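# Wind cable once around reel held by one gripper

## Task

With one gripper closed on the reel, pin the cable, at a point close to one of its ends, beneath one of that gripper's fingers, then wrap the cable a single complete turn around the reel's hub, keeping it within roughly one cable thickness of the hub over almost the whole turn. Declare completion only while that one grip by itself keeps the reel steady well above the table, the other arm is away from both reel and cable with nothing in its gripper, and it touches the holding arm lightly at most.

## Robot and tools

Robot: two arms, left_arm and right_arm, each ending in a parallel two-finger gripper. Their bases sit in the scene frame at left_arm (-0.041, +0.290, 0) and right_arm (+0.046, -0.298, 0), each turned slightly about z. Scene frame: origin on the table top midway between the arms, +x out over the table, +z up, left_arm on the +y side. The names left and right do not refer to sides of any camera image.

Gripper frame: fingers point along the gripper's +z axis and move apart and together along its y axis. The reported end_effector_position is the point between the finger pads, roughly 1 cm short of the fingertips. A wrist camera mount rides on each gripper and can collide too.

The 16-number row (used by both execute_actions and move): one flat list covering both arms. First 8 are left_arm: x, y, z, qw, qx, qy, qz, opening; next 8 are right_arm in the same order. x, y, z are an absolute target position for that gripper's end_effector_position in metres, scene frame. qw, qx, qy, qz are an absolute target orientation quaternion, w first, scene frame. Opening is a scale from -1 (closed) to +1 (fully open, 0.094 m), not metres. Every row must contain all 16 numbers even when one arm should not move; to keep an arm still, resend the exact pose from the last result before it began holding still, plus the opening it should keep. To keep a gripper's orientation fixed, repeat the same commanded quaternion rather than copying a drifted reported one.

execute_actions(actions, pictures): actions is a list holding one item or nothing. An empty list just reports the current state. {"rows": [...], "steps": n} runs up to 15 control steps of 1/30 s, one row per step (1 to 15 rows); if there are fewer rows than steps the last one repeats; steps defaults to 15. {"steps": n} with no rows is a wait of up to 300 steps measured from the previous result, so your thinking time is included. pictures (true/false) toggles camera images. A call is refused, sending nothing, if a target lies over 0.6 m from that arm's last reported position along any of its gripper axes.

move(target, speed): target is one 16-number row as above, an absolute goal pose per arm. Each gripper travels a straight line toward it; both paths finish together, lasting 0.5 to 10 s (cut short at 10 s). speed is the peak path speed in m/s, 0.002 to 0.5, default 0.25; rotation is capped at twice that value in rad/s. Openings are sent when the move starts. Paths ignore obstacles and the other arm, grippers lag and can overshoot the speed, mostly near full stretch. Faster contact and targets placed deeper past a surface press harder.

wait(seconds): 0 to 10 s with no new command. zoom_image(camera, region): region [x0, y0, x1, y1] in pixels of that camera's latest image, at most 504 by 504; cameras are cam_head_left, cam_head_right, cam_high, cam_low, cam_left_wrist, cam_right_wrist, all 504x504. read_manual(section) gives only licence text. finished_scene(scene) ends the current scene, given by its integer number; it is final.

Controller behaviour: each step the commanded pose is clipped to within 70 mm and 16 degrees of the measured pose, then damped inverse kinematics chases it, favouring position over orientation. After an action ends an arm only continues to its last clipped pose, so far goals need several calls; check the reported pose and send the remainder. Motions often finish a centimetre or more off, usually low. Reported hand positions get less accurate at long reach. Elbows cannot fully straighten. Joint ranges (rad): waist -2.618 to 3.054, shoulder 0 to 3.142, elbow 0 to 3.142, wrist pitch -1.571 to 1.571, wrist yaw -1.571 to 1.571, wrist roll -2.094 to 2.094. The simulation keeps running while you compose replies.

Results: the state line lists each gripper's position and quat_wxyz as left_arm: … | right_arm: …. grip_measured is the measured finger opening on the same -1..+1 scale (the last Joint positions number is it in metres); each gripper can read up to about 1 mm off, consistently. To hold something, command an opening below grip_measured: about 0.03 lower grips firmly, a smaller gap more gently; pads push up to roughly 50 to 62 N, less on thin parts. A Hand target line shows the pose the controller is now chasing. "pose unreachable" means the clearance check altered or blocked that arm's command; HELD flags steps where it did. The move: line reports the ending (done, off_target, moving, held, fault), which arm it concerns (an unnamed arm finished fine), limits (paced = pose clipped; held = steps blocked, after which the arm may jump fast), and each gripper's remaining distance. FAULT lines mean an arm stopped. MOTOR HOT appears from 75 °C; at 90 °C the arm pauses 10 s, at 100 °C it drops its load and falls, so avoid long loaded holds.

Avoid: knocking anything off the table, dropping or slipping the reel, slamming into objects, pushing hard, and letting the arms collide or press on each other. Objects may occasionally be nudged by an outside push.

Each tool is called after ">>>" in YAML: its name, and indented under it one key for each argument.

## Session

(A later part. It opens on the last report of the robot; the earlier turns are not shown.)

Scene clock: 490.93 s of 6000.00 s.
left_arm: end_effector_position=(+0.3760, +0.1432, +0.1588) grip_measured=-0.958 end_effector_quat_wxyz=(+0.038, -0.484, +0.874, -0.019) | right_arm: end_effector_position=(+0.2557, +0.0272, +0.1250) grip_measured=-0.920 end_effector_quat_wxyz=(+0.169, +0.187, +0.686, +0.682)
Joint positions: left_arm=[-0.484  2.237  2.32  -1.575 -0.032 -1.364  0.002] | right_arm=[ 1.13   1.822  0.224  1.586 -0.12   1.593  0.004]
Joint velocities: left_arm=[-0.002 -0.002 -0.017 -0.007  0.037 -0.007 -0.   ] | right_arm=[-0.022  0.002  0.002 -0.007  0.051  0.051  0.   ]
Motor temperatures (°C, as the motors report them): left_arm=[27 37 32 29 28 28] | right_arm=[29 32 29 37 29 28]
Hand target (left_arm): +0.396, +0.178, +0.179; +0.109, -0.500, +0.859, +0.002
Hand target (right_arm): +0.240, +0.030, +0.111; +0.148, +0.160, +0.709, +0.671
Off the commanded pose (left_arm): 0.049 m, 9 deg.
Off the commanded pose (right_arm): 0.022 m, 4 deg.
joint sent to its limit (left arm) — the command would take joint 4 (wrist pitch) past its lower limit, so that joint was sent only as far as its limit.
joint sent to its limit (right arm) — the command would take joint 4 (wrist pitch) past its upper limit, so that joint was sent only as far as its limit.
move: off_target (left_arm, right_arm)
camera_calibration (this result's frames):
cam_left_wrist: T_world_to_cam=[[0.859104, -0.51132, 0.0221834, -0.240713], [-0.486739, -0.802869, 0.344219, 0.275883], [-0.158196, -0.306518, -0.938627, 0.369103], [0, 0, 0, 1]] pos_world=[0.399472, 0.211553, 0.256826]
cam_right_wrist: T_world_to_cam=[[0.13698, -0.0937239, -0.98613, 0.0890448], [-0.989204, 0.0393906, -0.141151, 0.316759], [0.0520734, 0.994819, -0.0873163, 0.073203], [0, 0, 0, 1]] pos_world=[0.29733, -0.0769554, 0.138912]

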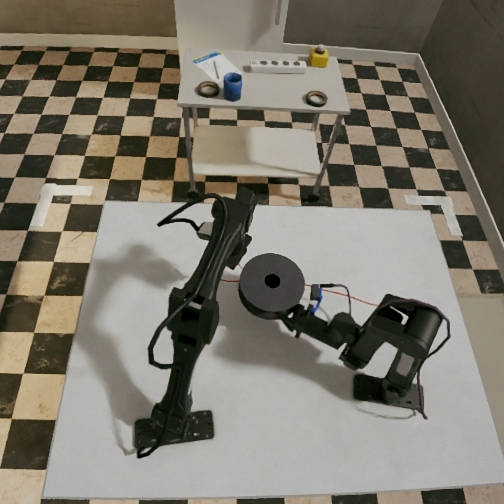

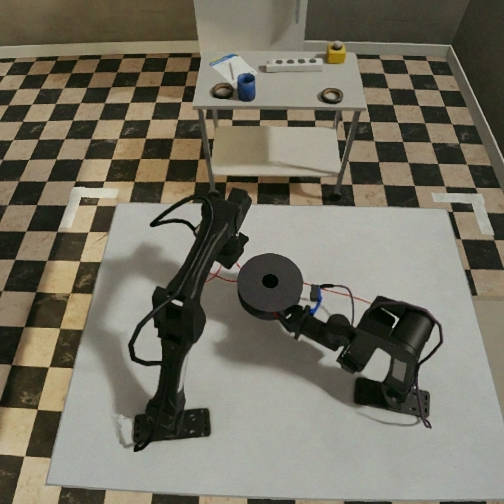

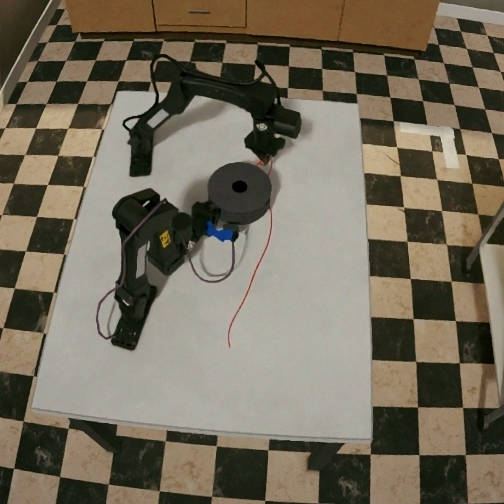

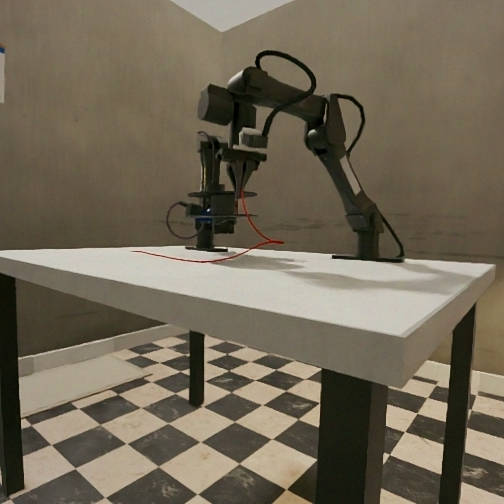

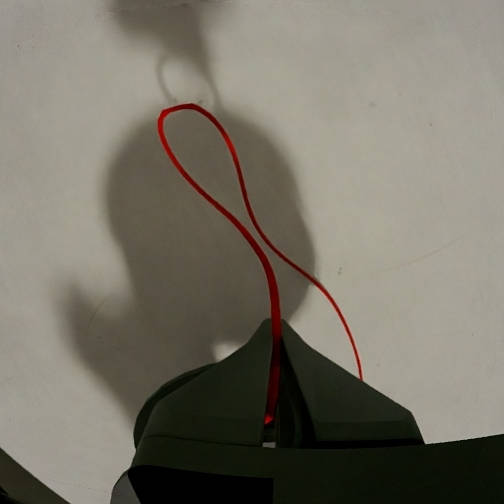

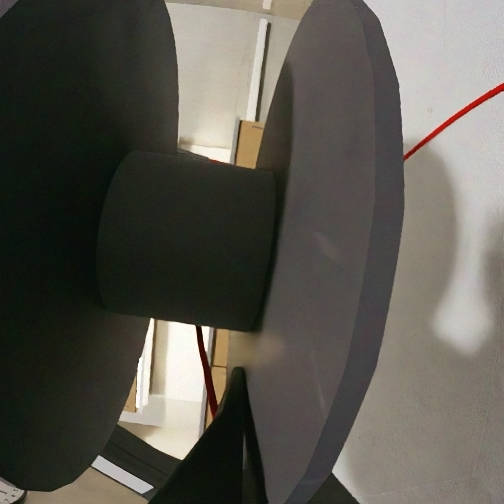

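>>> move:
  target: [0.376,0.143,0.162,0.06,-0.484,0.874,0,-0.948,0.245,0.03,0.12,0.153,0.165,0.69,0.69,-1]
  speed: 0.02

>>> move:
  target: [0.41,0.13,0.165,0.12,-0.3,0.945,0.03,-0.948,0.245,0.03,0.12,0.153,0.165,0.69,0.69,-1]
  speed: 0.04

Scene clock: 496.07 s of 6000.00 s.
left_arm: end_effector_position=(+0.3742, +0.1379, +0.1589) grip_measured=-0.947 end_effector_quat_wxyz=(+0.047, -0.480, +0.876, -0.012) | right_arm: end_effector_position=(+0.2543, +0.0283, +0.1244) grip_measured=-0.920 end_effector_quat_wxyz=(+0.163, +0.187, +0.687, +0.683)
Joint positions: left_arm=[-0.507  2.237  2.32  -1.575 -0.058 -1.377  0.002] | right_arm=[ 1.13   1.822  0.225  1.583 -0.131  1.6    0.004]
Joint velocities: left_arm=[ 0.017 -0.022 -0.007 -0.007 -0.022  0.051  0.   ] | right_arm=[-0.007  0.002 -0.017 -0.022 -0.051  0.051 -0.   ]
Motor temperatures (°C, as the motors report them): left_arm=[27 37 32 29 29 28] | right_arm=[29 32 29 37 29 28]
Hand target (left_arm): +0.376, +0.143, +0.162; +0.062, -0.483, +0.873, -0.003
Hand target (right_arm): +0.245, +0.030, +0.120; +0.151, +0.167, +0.697, +0.681
Off the commanded pose (left_arm): 0.006 m, 2 deg.
Off the commanded pose (right_arm): 0.010 m, 3 deg.
joint sent to its limit (left arm) — the command would take joint 4 (wrist pitch) past its lower limit, so that joint was sent only as far as its limit.
joint sent to its limit (right arm) — the command would take joint 4 (wrist pitch) past its upper limit, so that joint was sent only as far as its limit.
move: off_target (right_arm)
camera_calibration (this result's frames):
cam_left_wrist: T_world_to_cam=[[0.854828, -0.518595, 0.0181022, -0.238614], [-0.496109, -0.80654, 0.321509, 0.278389], [-0.152133, -0.283816, -0.946733, 0.363133], [0, 0, 0, 1]] pos_world=[0.39733, 0.203851, 0.258605]
cam_right_wrist: T_world_to_cam=[[0.130031, -0.0909016, -0.987334, 0.0905942], [-0.990668, 0.0291046, -0.13315, 0.314874], [0.0408395, 0.995434, -0.0862689, 0.0748468], [0, 0, 0, 1]] pos_world=[0.297099, -0.0754342, 0.137829]

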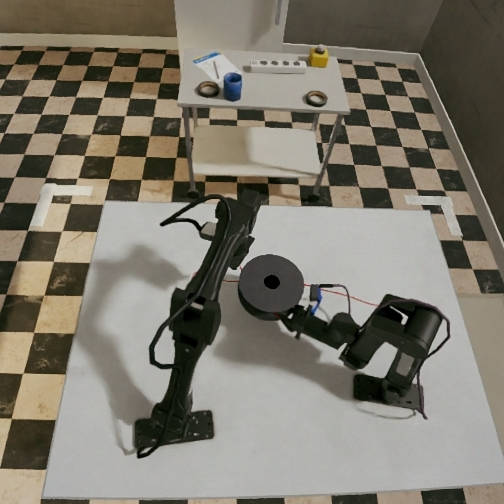

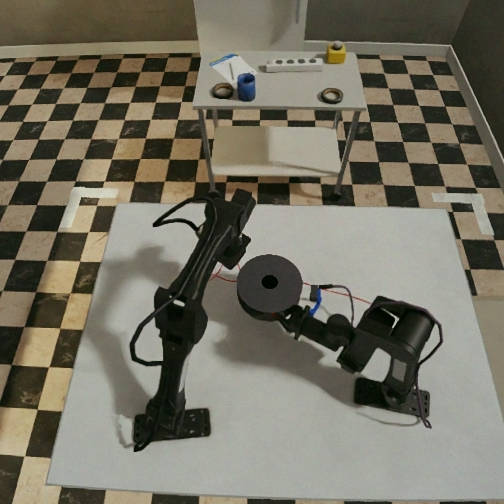

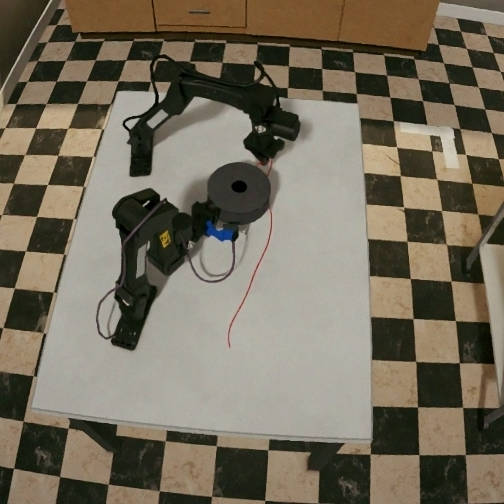

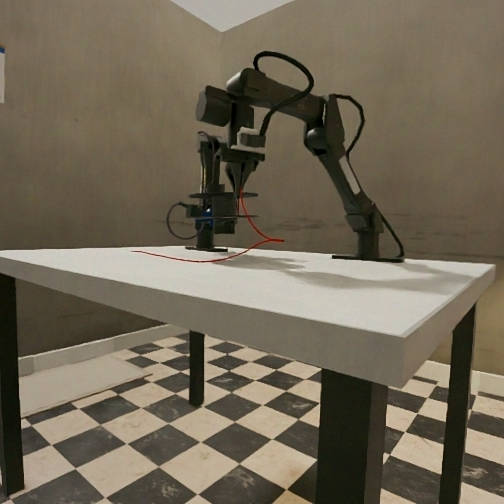

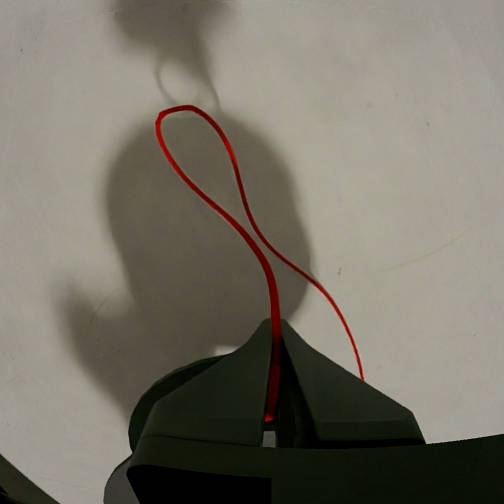

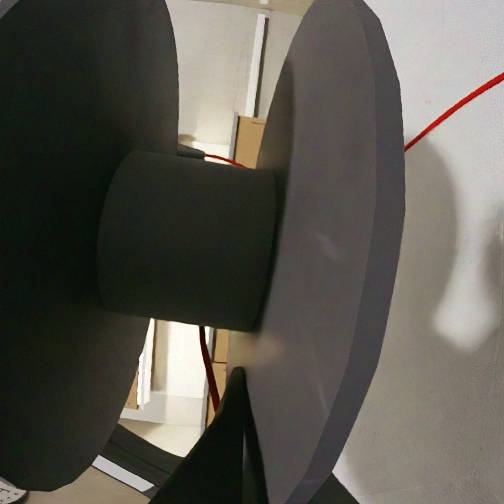

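Scene clock: 501.57 s of 6000.00 s.
left_arm: end_effector_position=(+0.3970, +0.1180, +0.1514) grip_measured=-0.947 end_effector_quat_wxyz=(+0.090, -0.296, +0.951, +0.012) | right_arm: end_effector_position=(+0.2554, +0.0277, +0.1230) grip_measured=-0.920 end_effector_quat_wxyz=(+0.162, +0.192, +0.687, +0.681)
Joint positions: left_arm=[-0.559  2.346  2.468 -1.575 -0.138 -1.025  0.002] | right_arm=[ 1.13   1.822  0.225  1.577 -0.124  1.608  0.004]
Joint velocities: left_arm=[-0.002 -0.007  0.017 -0.051  0.081 -0.007  0.   ] | right_arm=[ 0.012  0.022 -0.002 -0.007 -0.051 -0.095 -0.   ]
Motor temperatures (°C, as the motors report them): left_arm=[27 37 33 29 29 28] | right_arm=[29 32 29 37 29 28]
Hand target (left_arm): +0.409, +0.130, +0.165; +0.126, -0.300, +0.945, +0.024
Hand target (right_arm): +0.245, +0.030, +0.120; +0.151, +0.168, +0.697, +0.681
Off the commanded pose (left_arm): 0.022 m, 4 deg.
Off the commanded pose (right_arm): 0.011 m, 3 deg.
joint sent to its limit (left arm) — the command would take joint 4 (wrist pitch) past its lower limit, so that joint was sent only as far as its limit.
joint sent to its limit (right arm) — the command would take joint 4 (wrist pitch) past its upper limit, so that joint was sent only as far as its limit.
move: off_target (left_arm, right_arm)
camera_calibration (this result's frames):
cam_left_wrist: T_world_to_cam=[[0.590751, -0.806703, -0.0155783, -0.124319], [-0.785399, -0.579359, 0.217925, 0.379701], [-0.184826, -0.116504, -0.975841, 0.35154], [0, 0, 0, 1]] pos_world=[0.436632, 0.160651, 0.258364]
cam_right_wrist: T_world_to_cam=[[0.11941, -0.0923447, -0.988541, 0.091986], [-0.991717, 0.0363525, -0.123189, 0.314667], [0.0473118, 0.995063, -0.087239, 0.0738017], [0, 0, 0, 1]] pos_world=[0.297585, -0.0763819, 0.136134]

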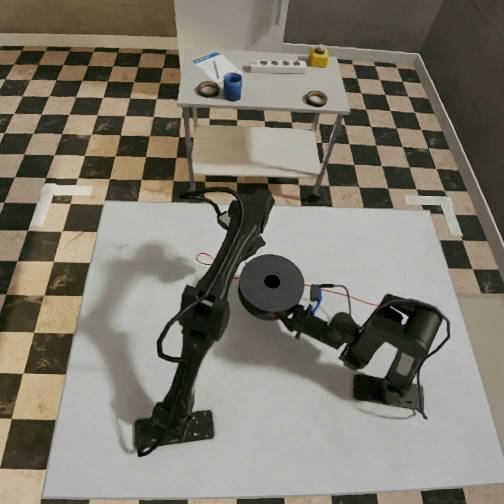

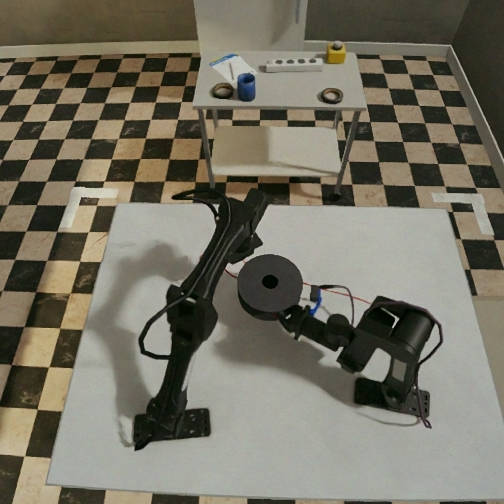

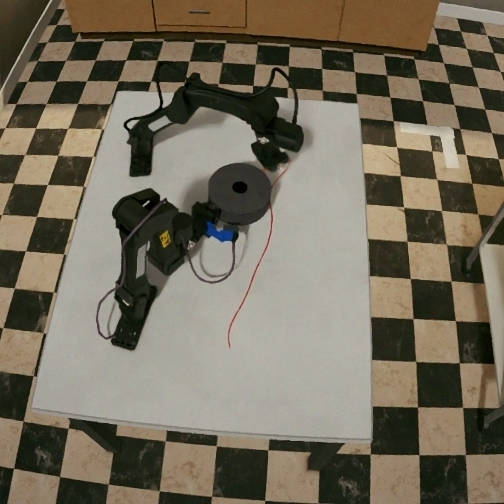

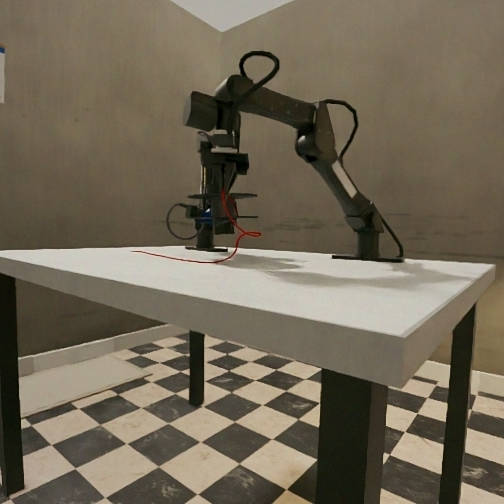

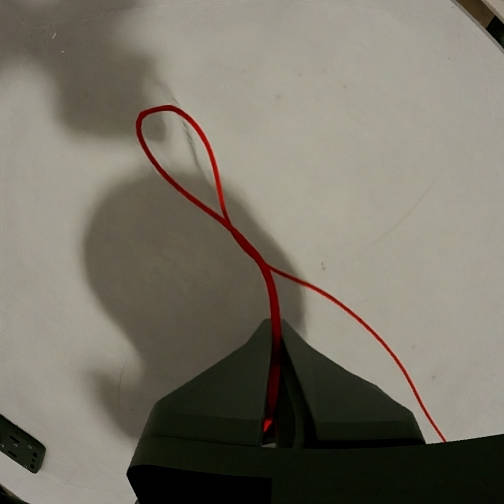

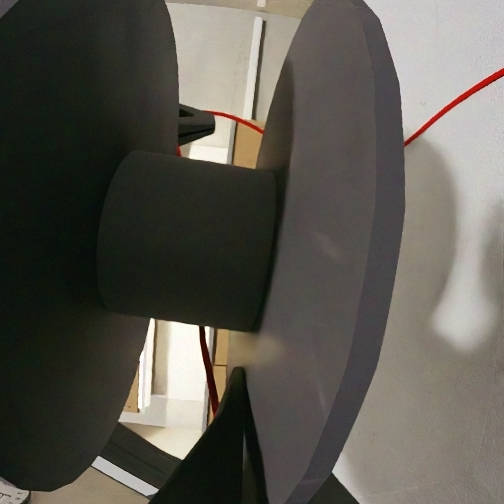

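>>> move:
  target: [0.40,0.12,0.155,0.1,-0.296,0.95,0.012,-0.91,0.195,0.06,0.12,0.12,0.13,0.696,0.696,-1]
  speed: 0.03

Scene clock: 507.93 s of 6000.00 s.
left_arm: end_effector_position=(+0.3970, +0.1178, +0.1515) grip_measured=-0.913 end_effector_quat_wxyz=(+0.090, -0.295, +0.951, +0.012) | right_arm: end_effector_position=(+0.1957, +0.0591, +0.1156) grip_measured=-0.941 end_effector_quat_wxyz=(+0.104, +0.143, +0.710, +0.681)
Joint positions: left_arm=[-0.559  2.346  2.468 -1.575 -0.138 -1.022  0.004] | right_arm=[ 1.321  1.822  0.225  1.547 -0.088  1.614  0.003]
Joint velocities: left_arm=[ 0.012 -0.007 -0.012 -0.022 -0.11  -0.037  0.001] | right_arm=[-0.002 -0.002  0.012 -0.066  0.037 -0.007 -0.   ]
Motor temperatures (°C, as the motors report them): left_arm=[27 38 33 29 29 28] | right_arm=[29 32 29 37 29 28]
Hand target (left_arm): +0.400, +0.120, +0.155; +0.100, -0.296, +0.950, +0.012
Hand target (right_arm): +0.195, +0.060, +0.120; +0.116, +0.134, +0.703, +0.688
Off the commanded pose (left_arm): 0.005 m, 1 deg.
Off the commanded pose (right_arm): 0.005 m, 3 deg.
joint sent to its limit (right arm) — the command would take joint 4 (wrist pitch) past its upper limit, so that joint was sent only as far as its limit.
move: off_target (right_arm)
camera_calibration (this result's frames):
cam_left_wrist: T_world_to_cam=[[0.588324, -0.808472, -0.0157177, -0.123303], [-0.78717, -0.577054, 0.217653, 0.380067], [-0.185036, -0.115678, -0.9759, 0.351525], [0, 0, 0, 1]] pos_world=[0.436764, 0.160296, 0.258393]
cam_right_wrist: T_world_to_cam=[[0.114891, -0.0981225, -0.98852, 0.0958539], [-0.987414, -0.12016, -0.102835, 0.259398], [-0.108691, 0.987893, -0.110693, 0.0783446], [0, 0, 0, 1]] pos_world=[0.253636, -0.0368212, 0.130101]

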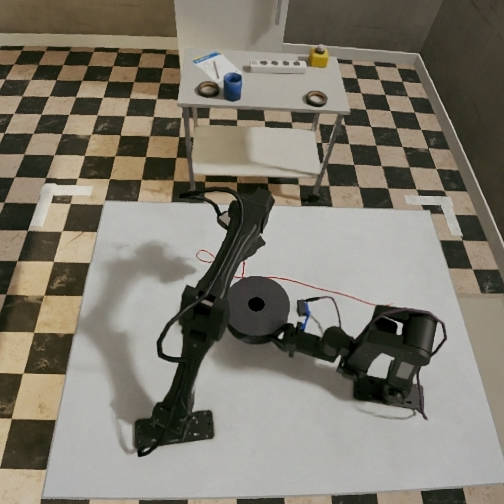

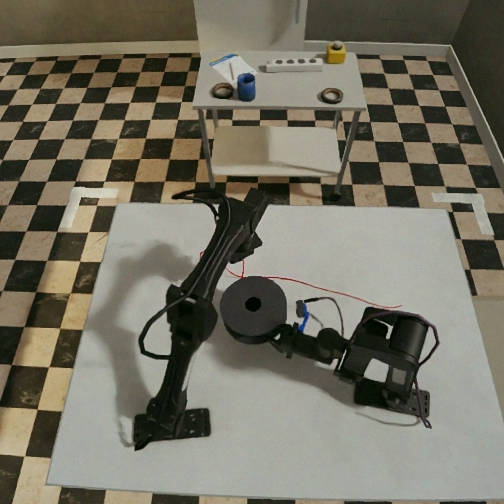

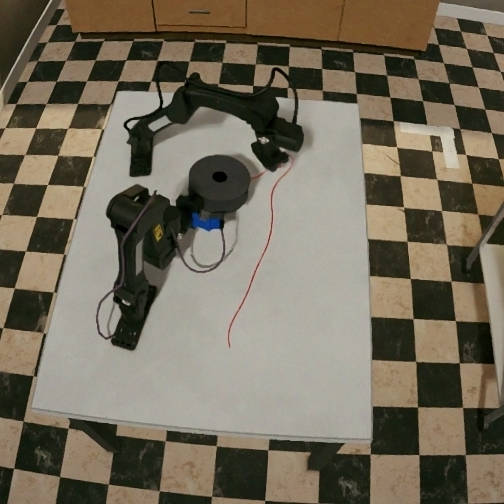

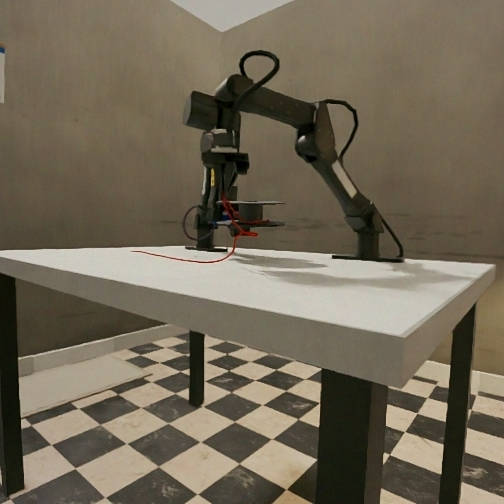

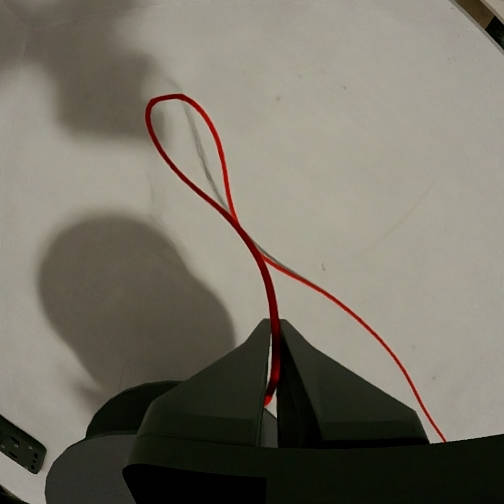

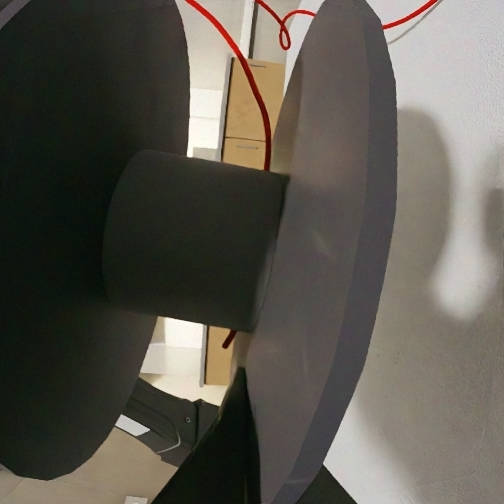

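>>> move:
  target: [0.36,0.26,0.2,0.1,-0.5,0.86,0,-1,0.24,0.0,0.24,0.153,0.153,0.69,0.69,-1]
  speed: 0.1

>>> move:
  target: [0.25,0.3,0.2,0.05,-0.6,0.8,0,-1,0.33,-0.03,0.24,-0.18,0.37,0.82,0.40,-1]
  speed: 0.15

>>> move:
  target: [0.25,0.3,0.2,0.05,-0.6,0.8,0,-1,0.356,-0.055,0.175,-0.335,0.461,0.801,0.184,-1]
  speed: 0.08

Scene clock: 523.23 s of 6000.00 s.
left_arm: end_effector_position=(+0.3683, +0.2574, +0.1946) grip_measured=-0.957 end_effector_quat_wxyz=(+0.097, -0.495, +0.863, +0.001) | right_arm: end_effector_position=(+0.2361, -0.0031, +0.2047) grip_measured=-0.941 end_effector_quat_wxyz=(+0.132, +0.177, +0.719, +0.658)
Joint positions: left_arm=[-0.264  2.016  2.108 -1.51  -0.119 -1.166  0.002] | right_arm=[ 1.05   1.018  0.309  0.607 -0.268  1.587  0.003]
Joint velocities: left_arm=[-0.002  0.002 -0.007 -0.081  0.037  0.022  0.   ] | right_arm=[-0.007 -0.012 -0.012 -0.125 -0.066  0.007  0.   ]
Motor temperatures (°C, as the motors report them): left_arm=[27 39 32 29 28 28] | right_arm=[29 32 29 38 29 28]
Hand target (left_arm): +0.364, +0.261, +0.201; +0.101, -0.500, +0.860, -0.002
Hand target (right_arm): +0.238, -0.003, +0.239; +0.156, +0.151, +0.692, +0.689
Off the commanded pose (left_arm): 0.010 m, 1 deg.
Off the commanded pose (right_arm): 0.036 m, 6 deg.
After step 180, 6.47 s passed at rest.
move: off_target (right_arm)
camera_calibration (this result's frames):
cam_left_wrist: T_world_to_cam=[[0.872851, -0.48564, 0.047791, -0.19311], [-0.482877, -0.845425, 0.228224, 0.383552], [-0.0704311, -0.222283, -0.972435, 0.389058], [0, 0, 0, 1]] pos_world=[0.381166, 0.316963, 0.300027]
cam_right_wrist: T_world_to_cam=[[0.0891284, -0.153335, -0.984147, 0.178249], [-0.995758, -0.0363687, -0.0845136, 0.299496], [-0.0228332, 0.987505, -0.155926, 0.143033], [0, 0, 0, 1]] pos_world=[0.285605, -0.103022, 0.223037]

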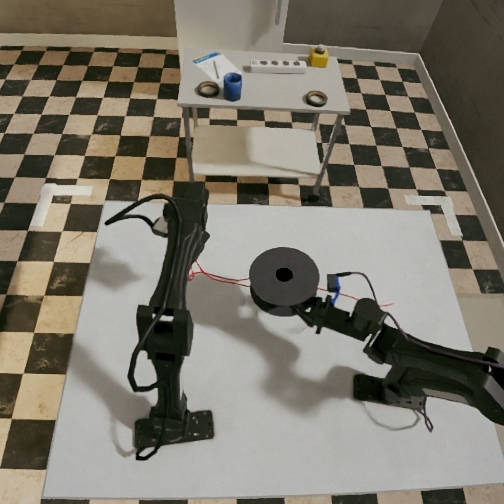

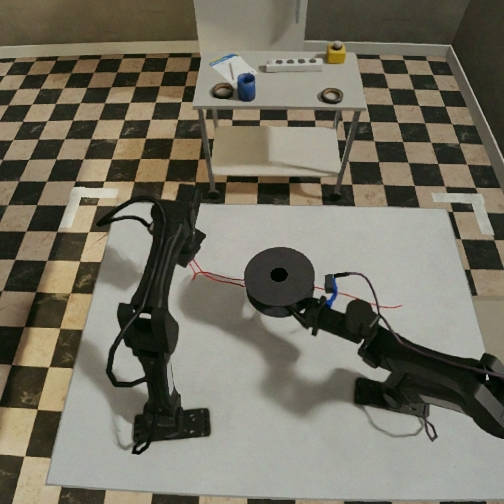

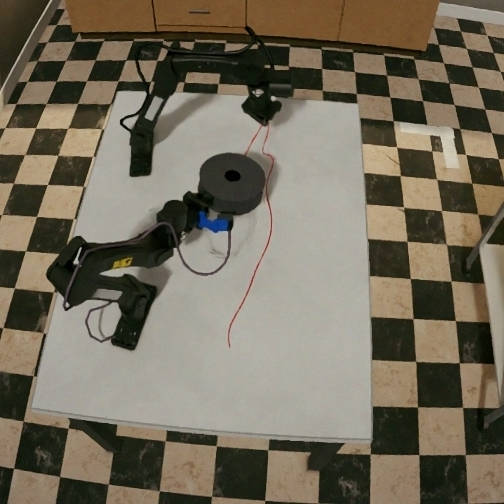

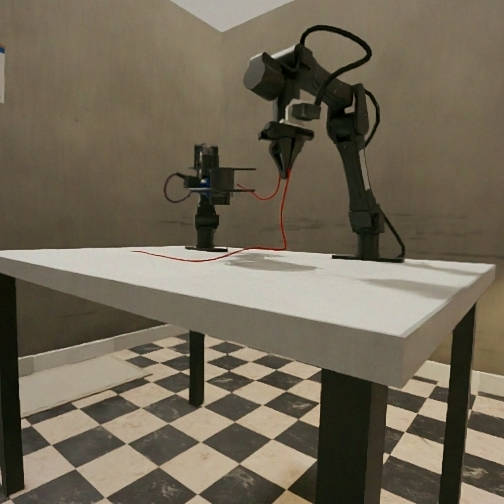

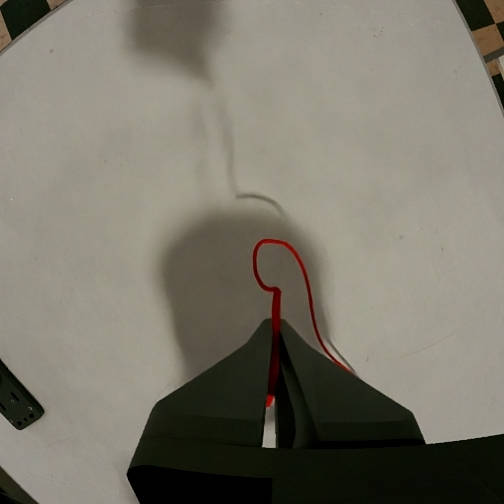

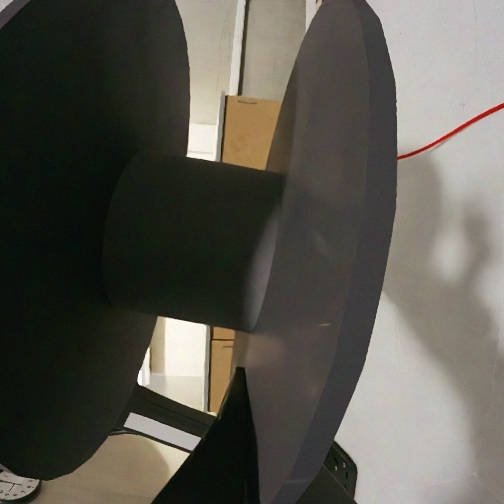

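Scene clock: 526.93 s of 6000.00 s.
left_arm: end_effector_position=(+0.2601, +0.2993, +0.1982) grip_measured=-0.957 end_effector_quat_wxyz=(+0.052, -0.594, +0.803, -0.002) | right_arm: end_effector_position=(+0.3255, -0.0333, +0.2229) grip_measured=-0.939 end_effector_quat_wxyz=(-0.180, +0.384, +0.825, +0.375)
Joint positions: left_arm=[-0.138  1.63   1.643 -1.499 -0.06  -1.278  0.002] | right_arm=[ 0.619  1.602  1.444 -0.974 -0.763  1.48   0.003]
Joint velocities: left_arm=[-0.007  0.002 -0.022 -0.022 -0.095  0.037  0.   ] | right_arm=[ 0.007  0.017 -0.007 -0.022 -0.066 -0.007 -0.001]
Motor temperatures (°C, as the motors report them): left_arm=[27 38 32 29 28 28] | right_arm=[29 32 30 38 29 28]
Hand target (left_arm): +0.251, +0.302, +0.201; +0.050, -0.600, +0.799, -0.000
Hand target (right_arm): +0.330, -0.030, +0.238; -0.177, +0.365, +0.823, +0.397
Off the commanded pose (left_arm): 0.010 m, 1 deg.
Off the commanded pose (right_arm): 0.018 m, 3 deg.
move: off_target (right_arm)
camera_calibration (this result's frames):
cam_left_wrist: T_world_to_cam=[[0.962372, -0.271231, 0.0165228, -0.159791], [-0.262701, -0.913114, 0.311787, 0.312333], [-0.0694791, -0.304396, -0.950008, 0.41413], [0, 0, 0, 1]] pos_world=[0.264603, 0.367914, 0.298686]
cam_right_wrist: T_world_to_cam=[[-0.633177, -0.513634, -0.579022, 0.316408], [-0.687251, 0.0289571, 0.725842, 0.110123], [-0.356051, 0.85752, -0.371331, 0.329871], [0, 0, 0, 1]] pos_world=[0.393475, -0.123542, 0.225767]

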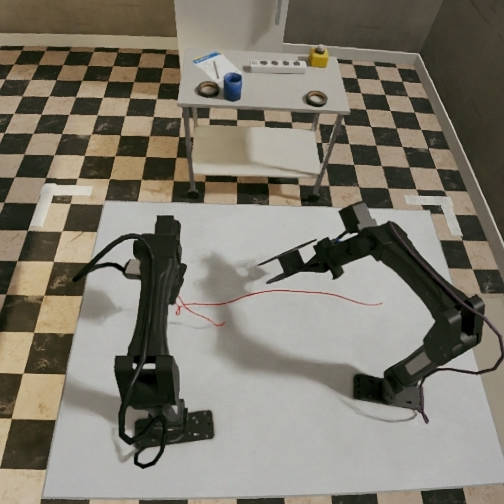

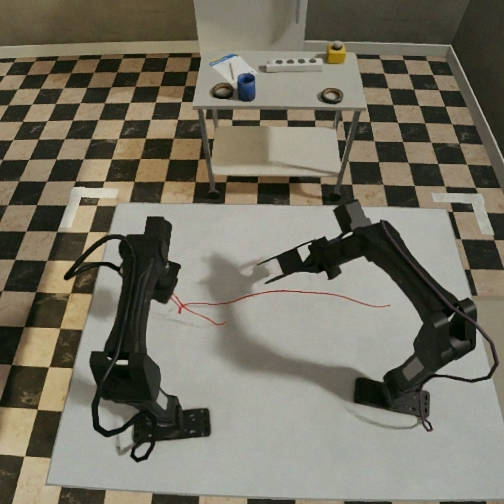

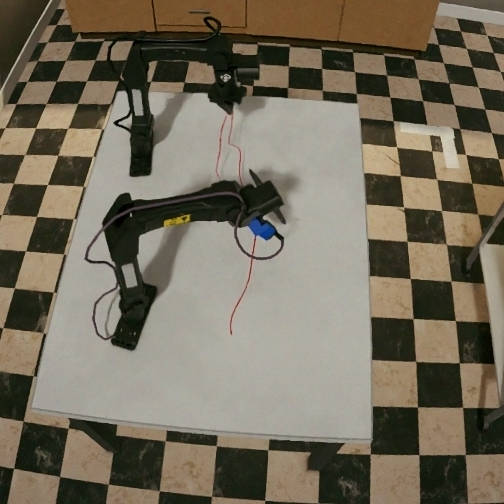

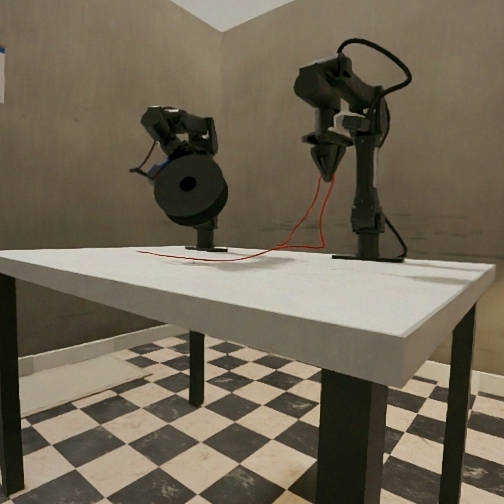

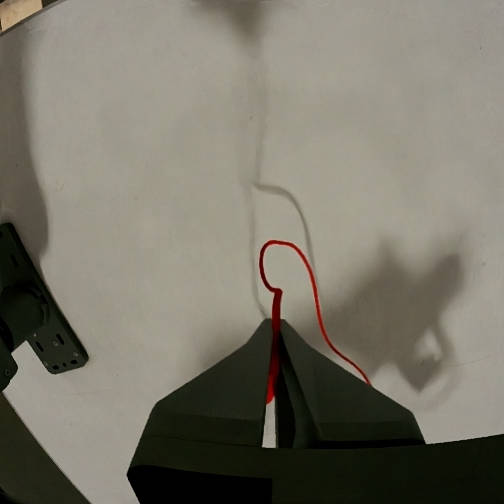

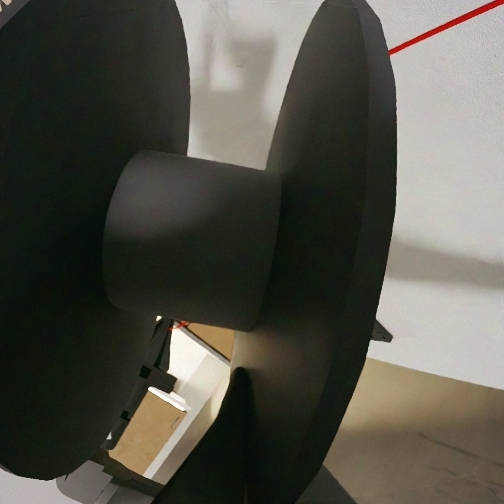

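Scene clock: 530.43 s of 6000.00 s.
left_arm: end_effector_position=(+0.2601, +0.2992, +0.1982) grip_measured=-0.957 end_effector_quat_wxyz=(+0.052, -0.596, +0.801, -0.002) | right_arm: end_effector_position=(+0.3519, -0.0552, +0.1654) grip_measured=-0.939 end_effector_quat_wxyz=(-0.323, +0.465, +0.802, +0.190)
Joint positions: left_arm=[-0.138  1.63   1.643 -1.499 -0.06  -1.285  0.002] | right_arm=[ 0.539  2.085  1.901 -1.543 -0.756  1.338  0.003]
Joint velocities: left_arm=[-0.002  0.002 -0.017 -0.037 -0.007  0.022 -0.   ] | right_arm=[ 0.002  0.012 -0.002 -0.007 -0.037 -0.081  0.   ]
Motor temperatures (°C, as the motors report them): left_arm=[27 38 32 29 28 28] | right_arm=[29 32 30 37 29 28]
Hand target (left_arm): +0.250, +0.300, +0.200; +0.050, -0.599, +0.799, -0.000
Hand target (right_arm): +0.356, -0.055, +0.173; -0.324, +0.467, +0.798, +0.200
Off the commanded pose (left_arm): 0.010 m, 1 deg.
Off the commanded pose (right_arm): 0.010 m, 2 deg.
joint sent to its limit (right arm) — the command would take joint 4 (wrist pitch) past its lower limit, so that joint was sent only as far as its limit.
move: done
camera_calibration (this result's frames):
cam_left_wrist: T_world_to_cam=[[0.964087, -0.265034, 0.0171394, -0.162232], [-0.256956, -0.91449, 0.312542, 0.311039], [-0.0671605, -0.305722, -0.949749, 0.413848], [0, 0, 0, 1]] pos_world=[0.264123, 0.367967, 0.298619]
cam_right_wrist: T_world_to_cam=[[-0.783946, -0.606349, -0.133299, 0.262781], [-0.308297, 0.193852, 0.931329, 0.0123344], [-0.538871, 0.771208, -0.338905, 0.390923], [0, 0, 0, 1]] pos_world=[0.420466, -0.144537, 0.156027]

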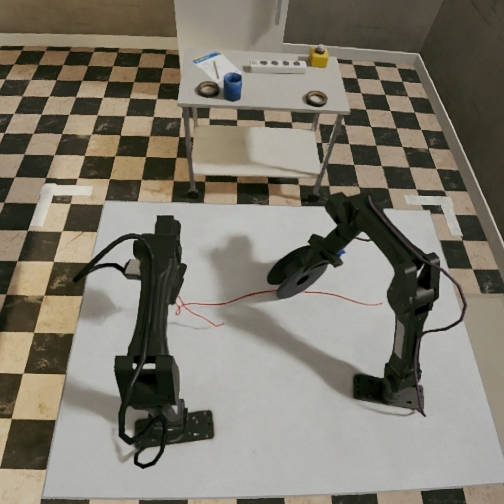

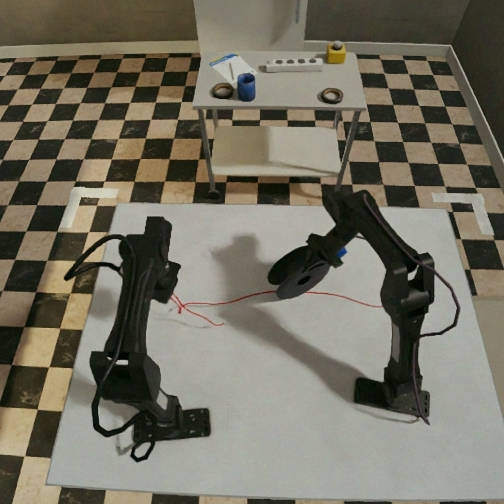

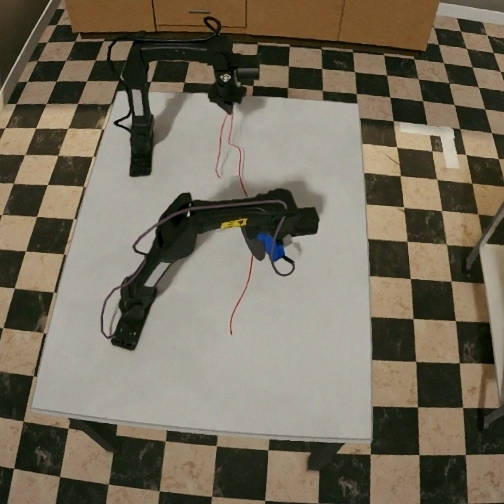

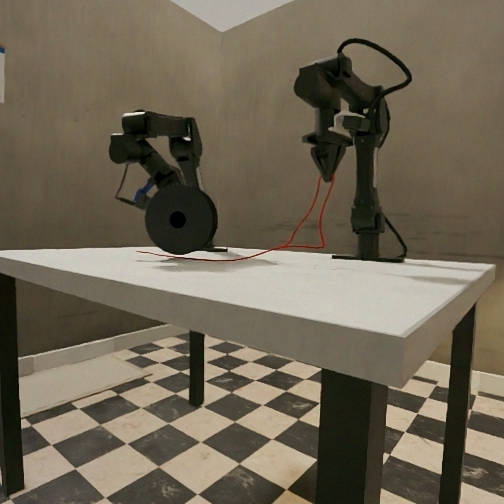

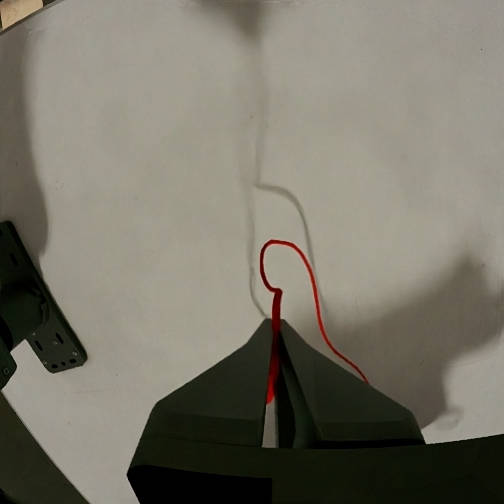

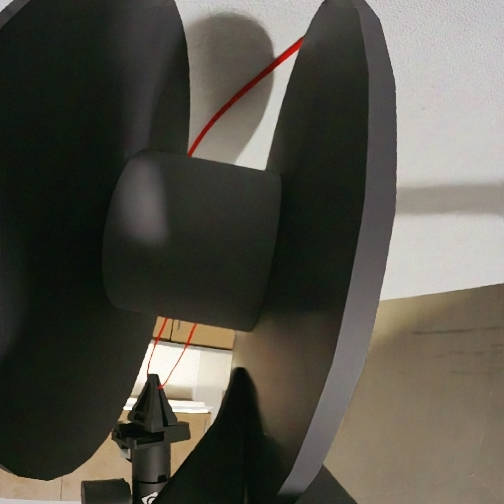

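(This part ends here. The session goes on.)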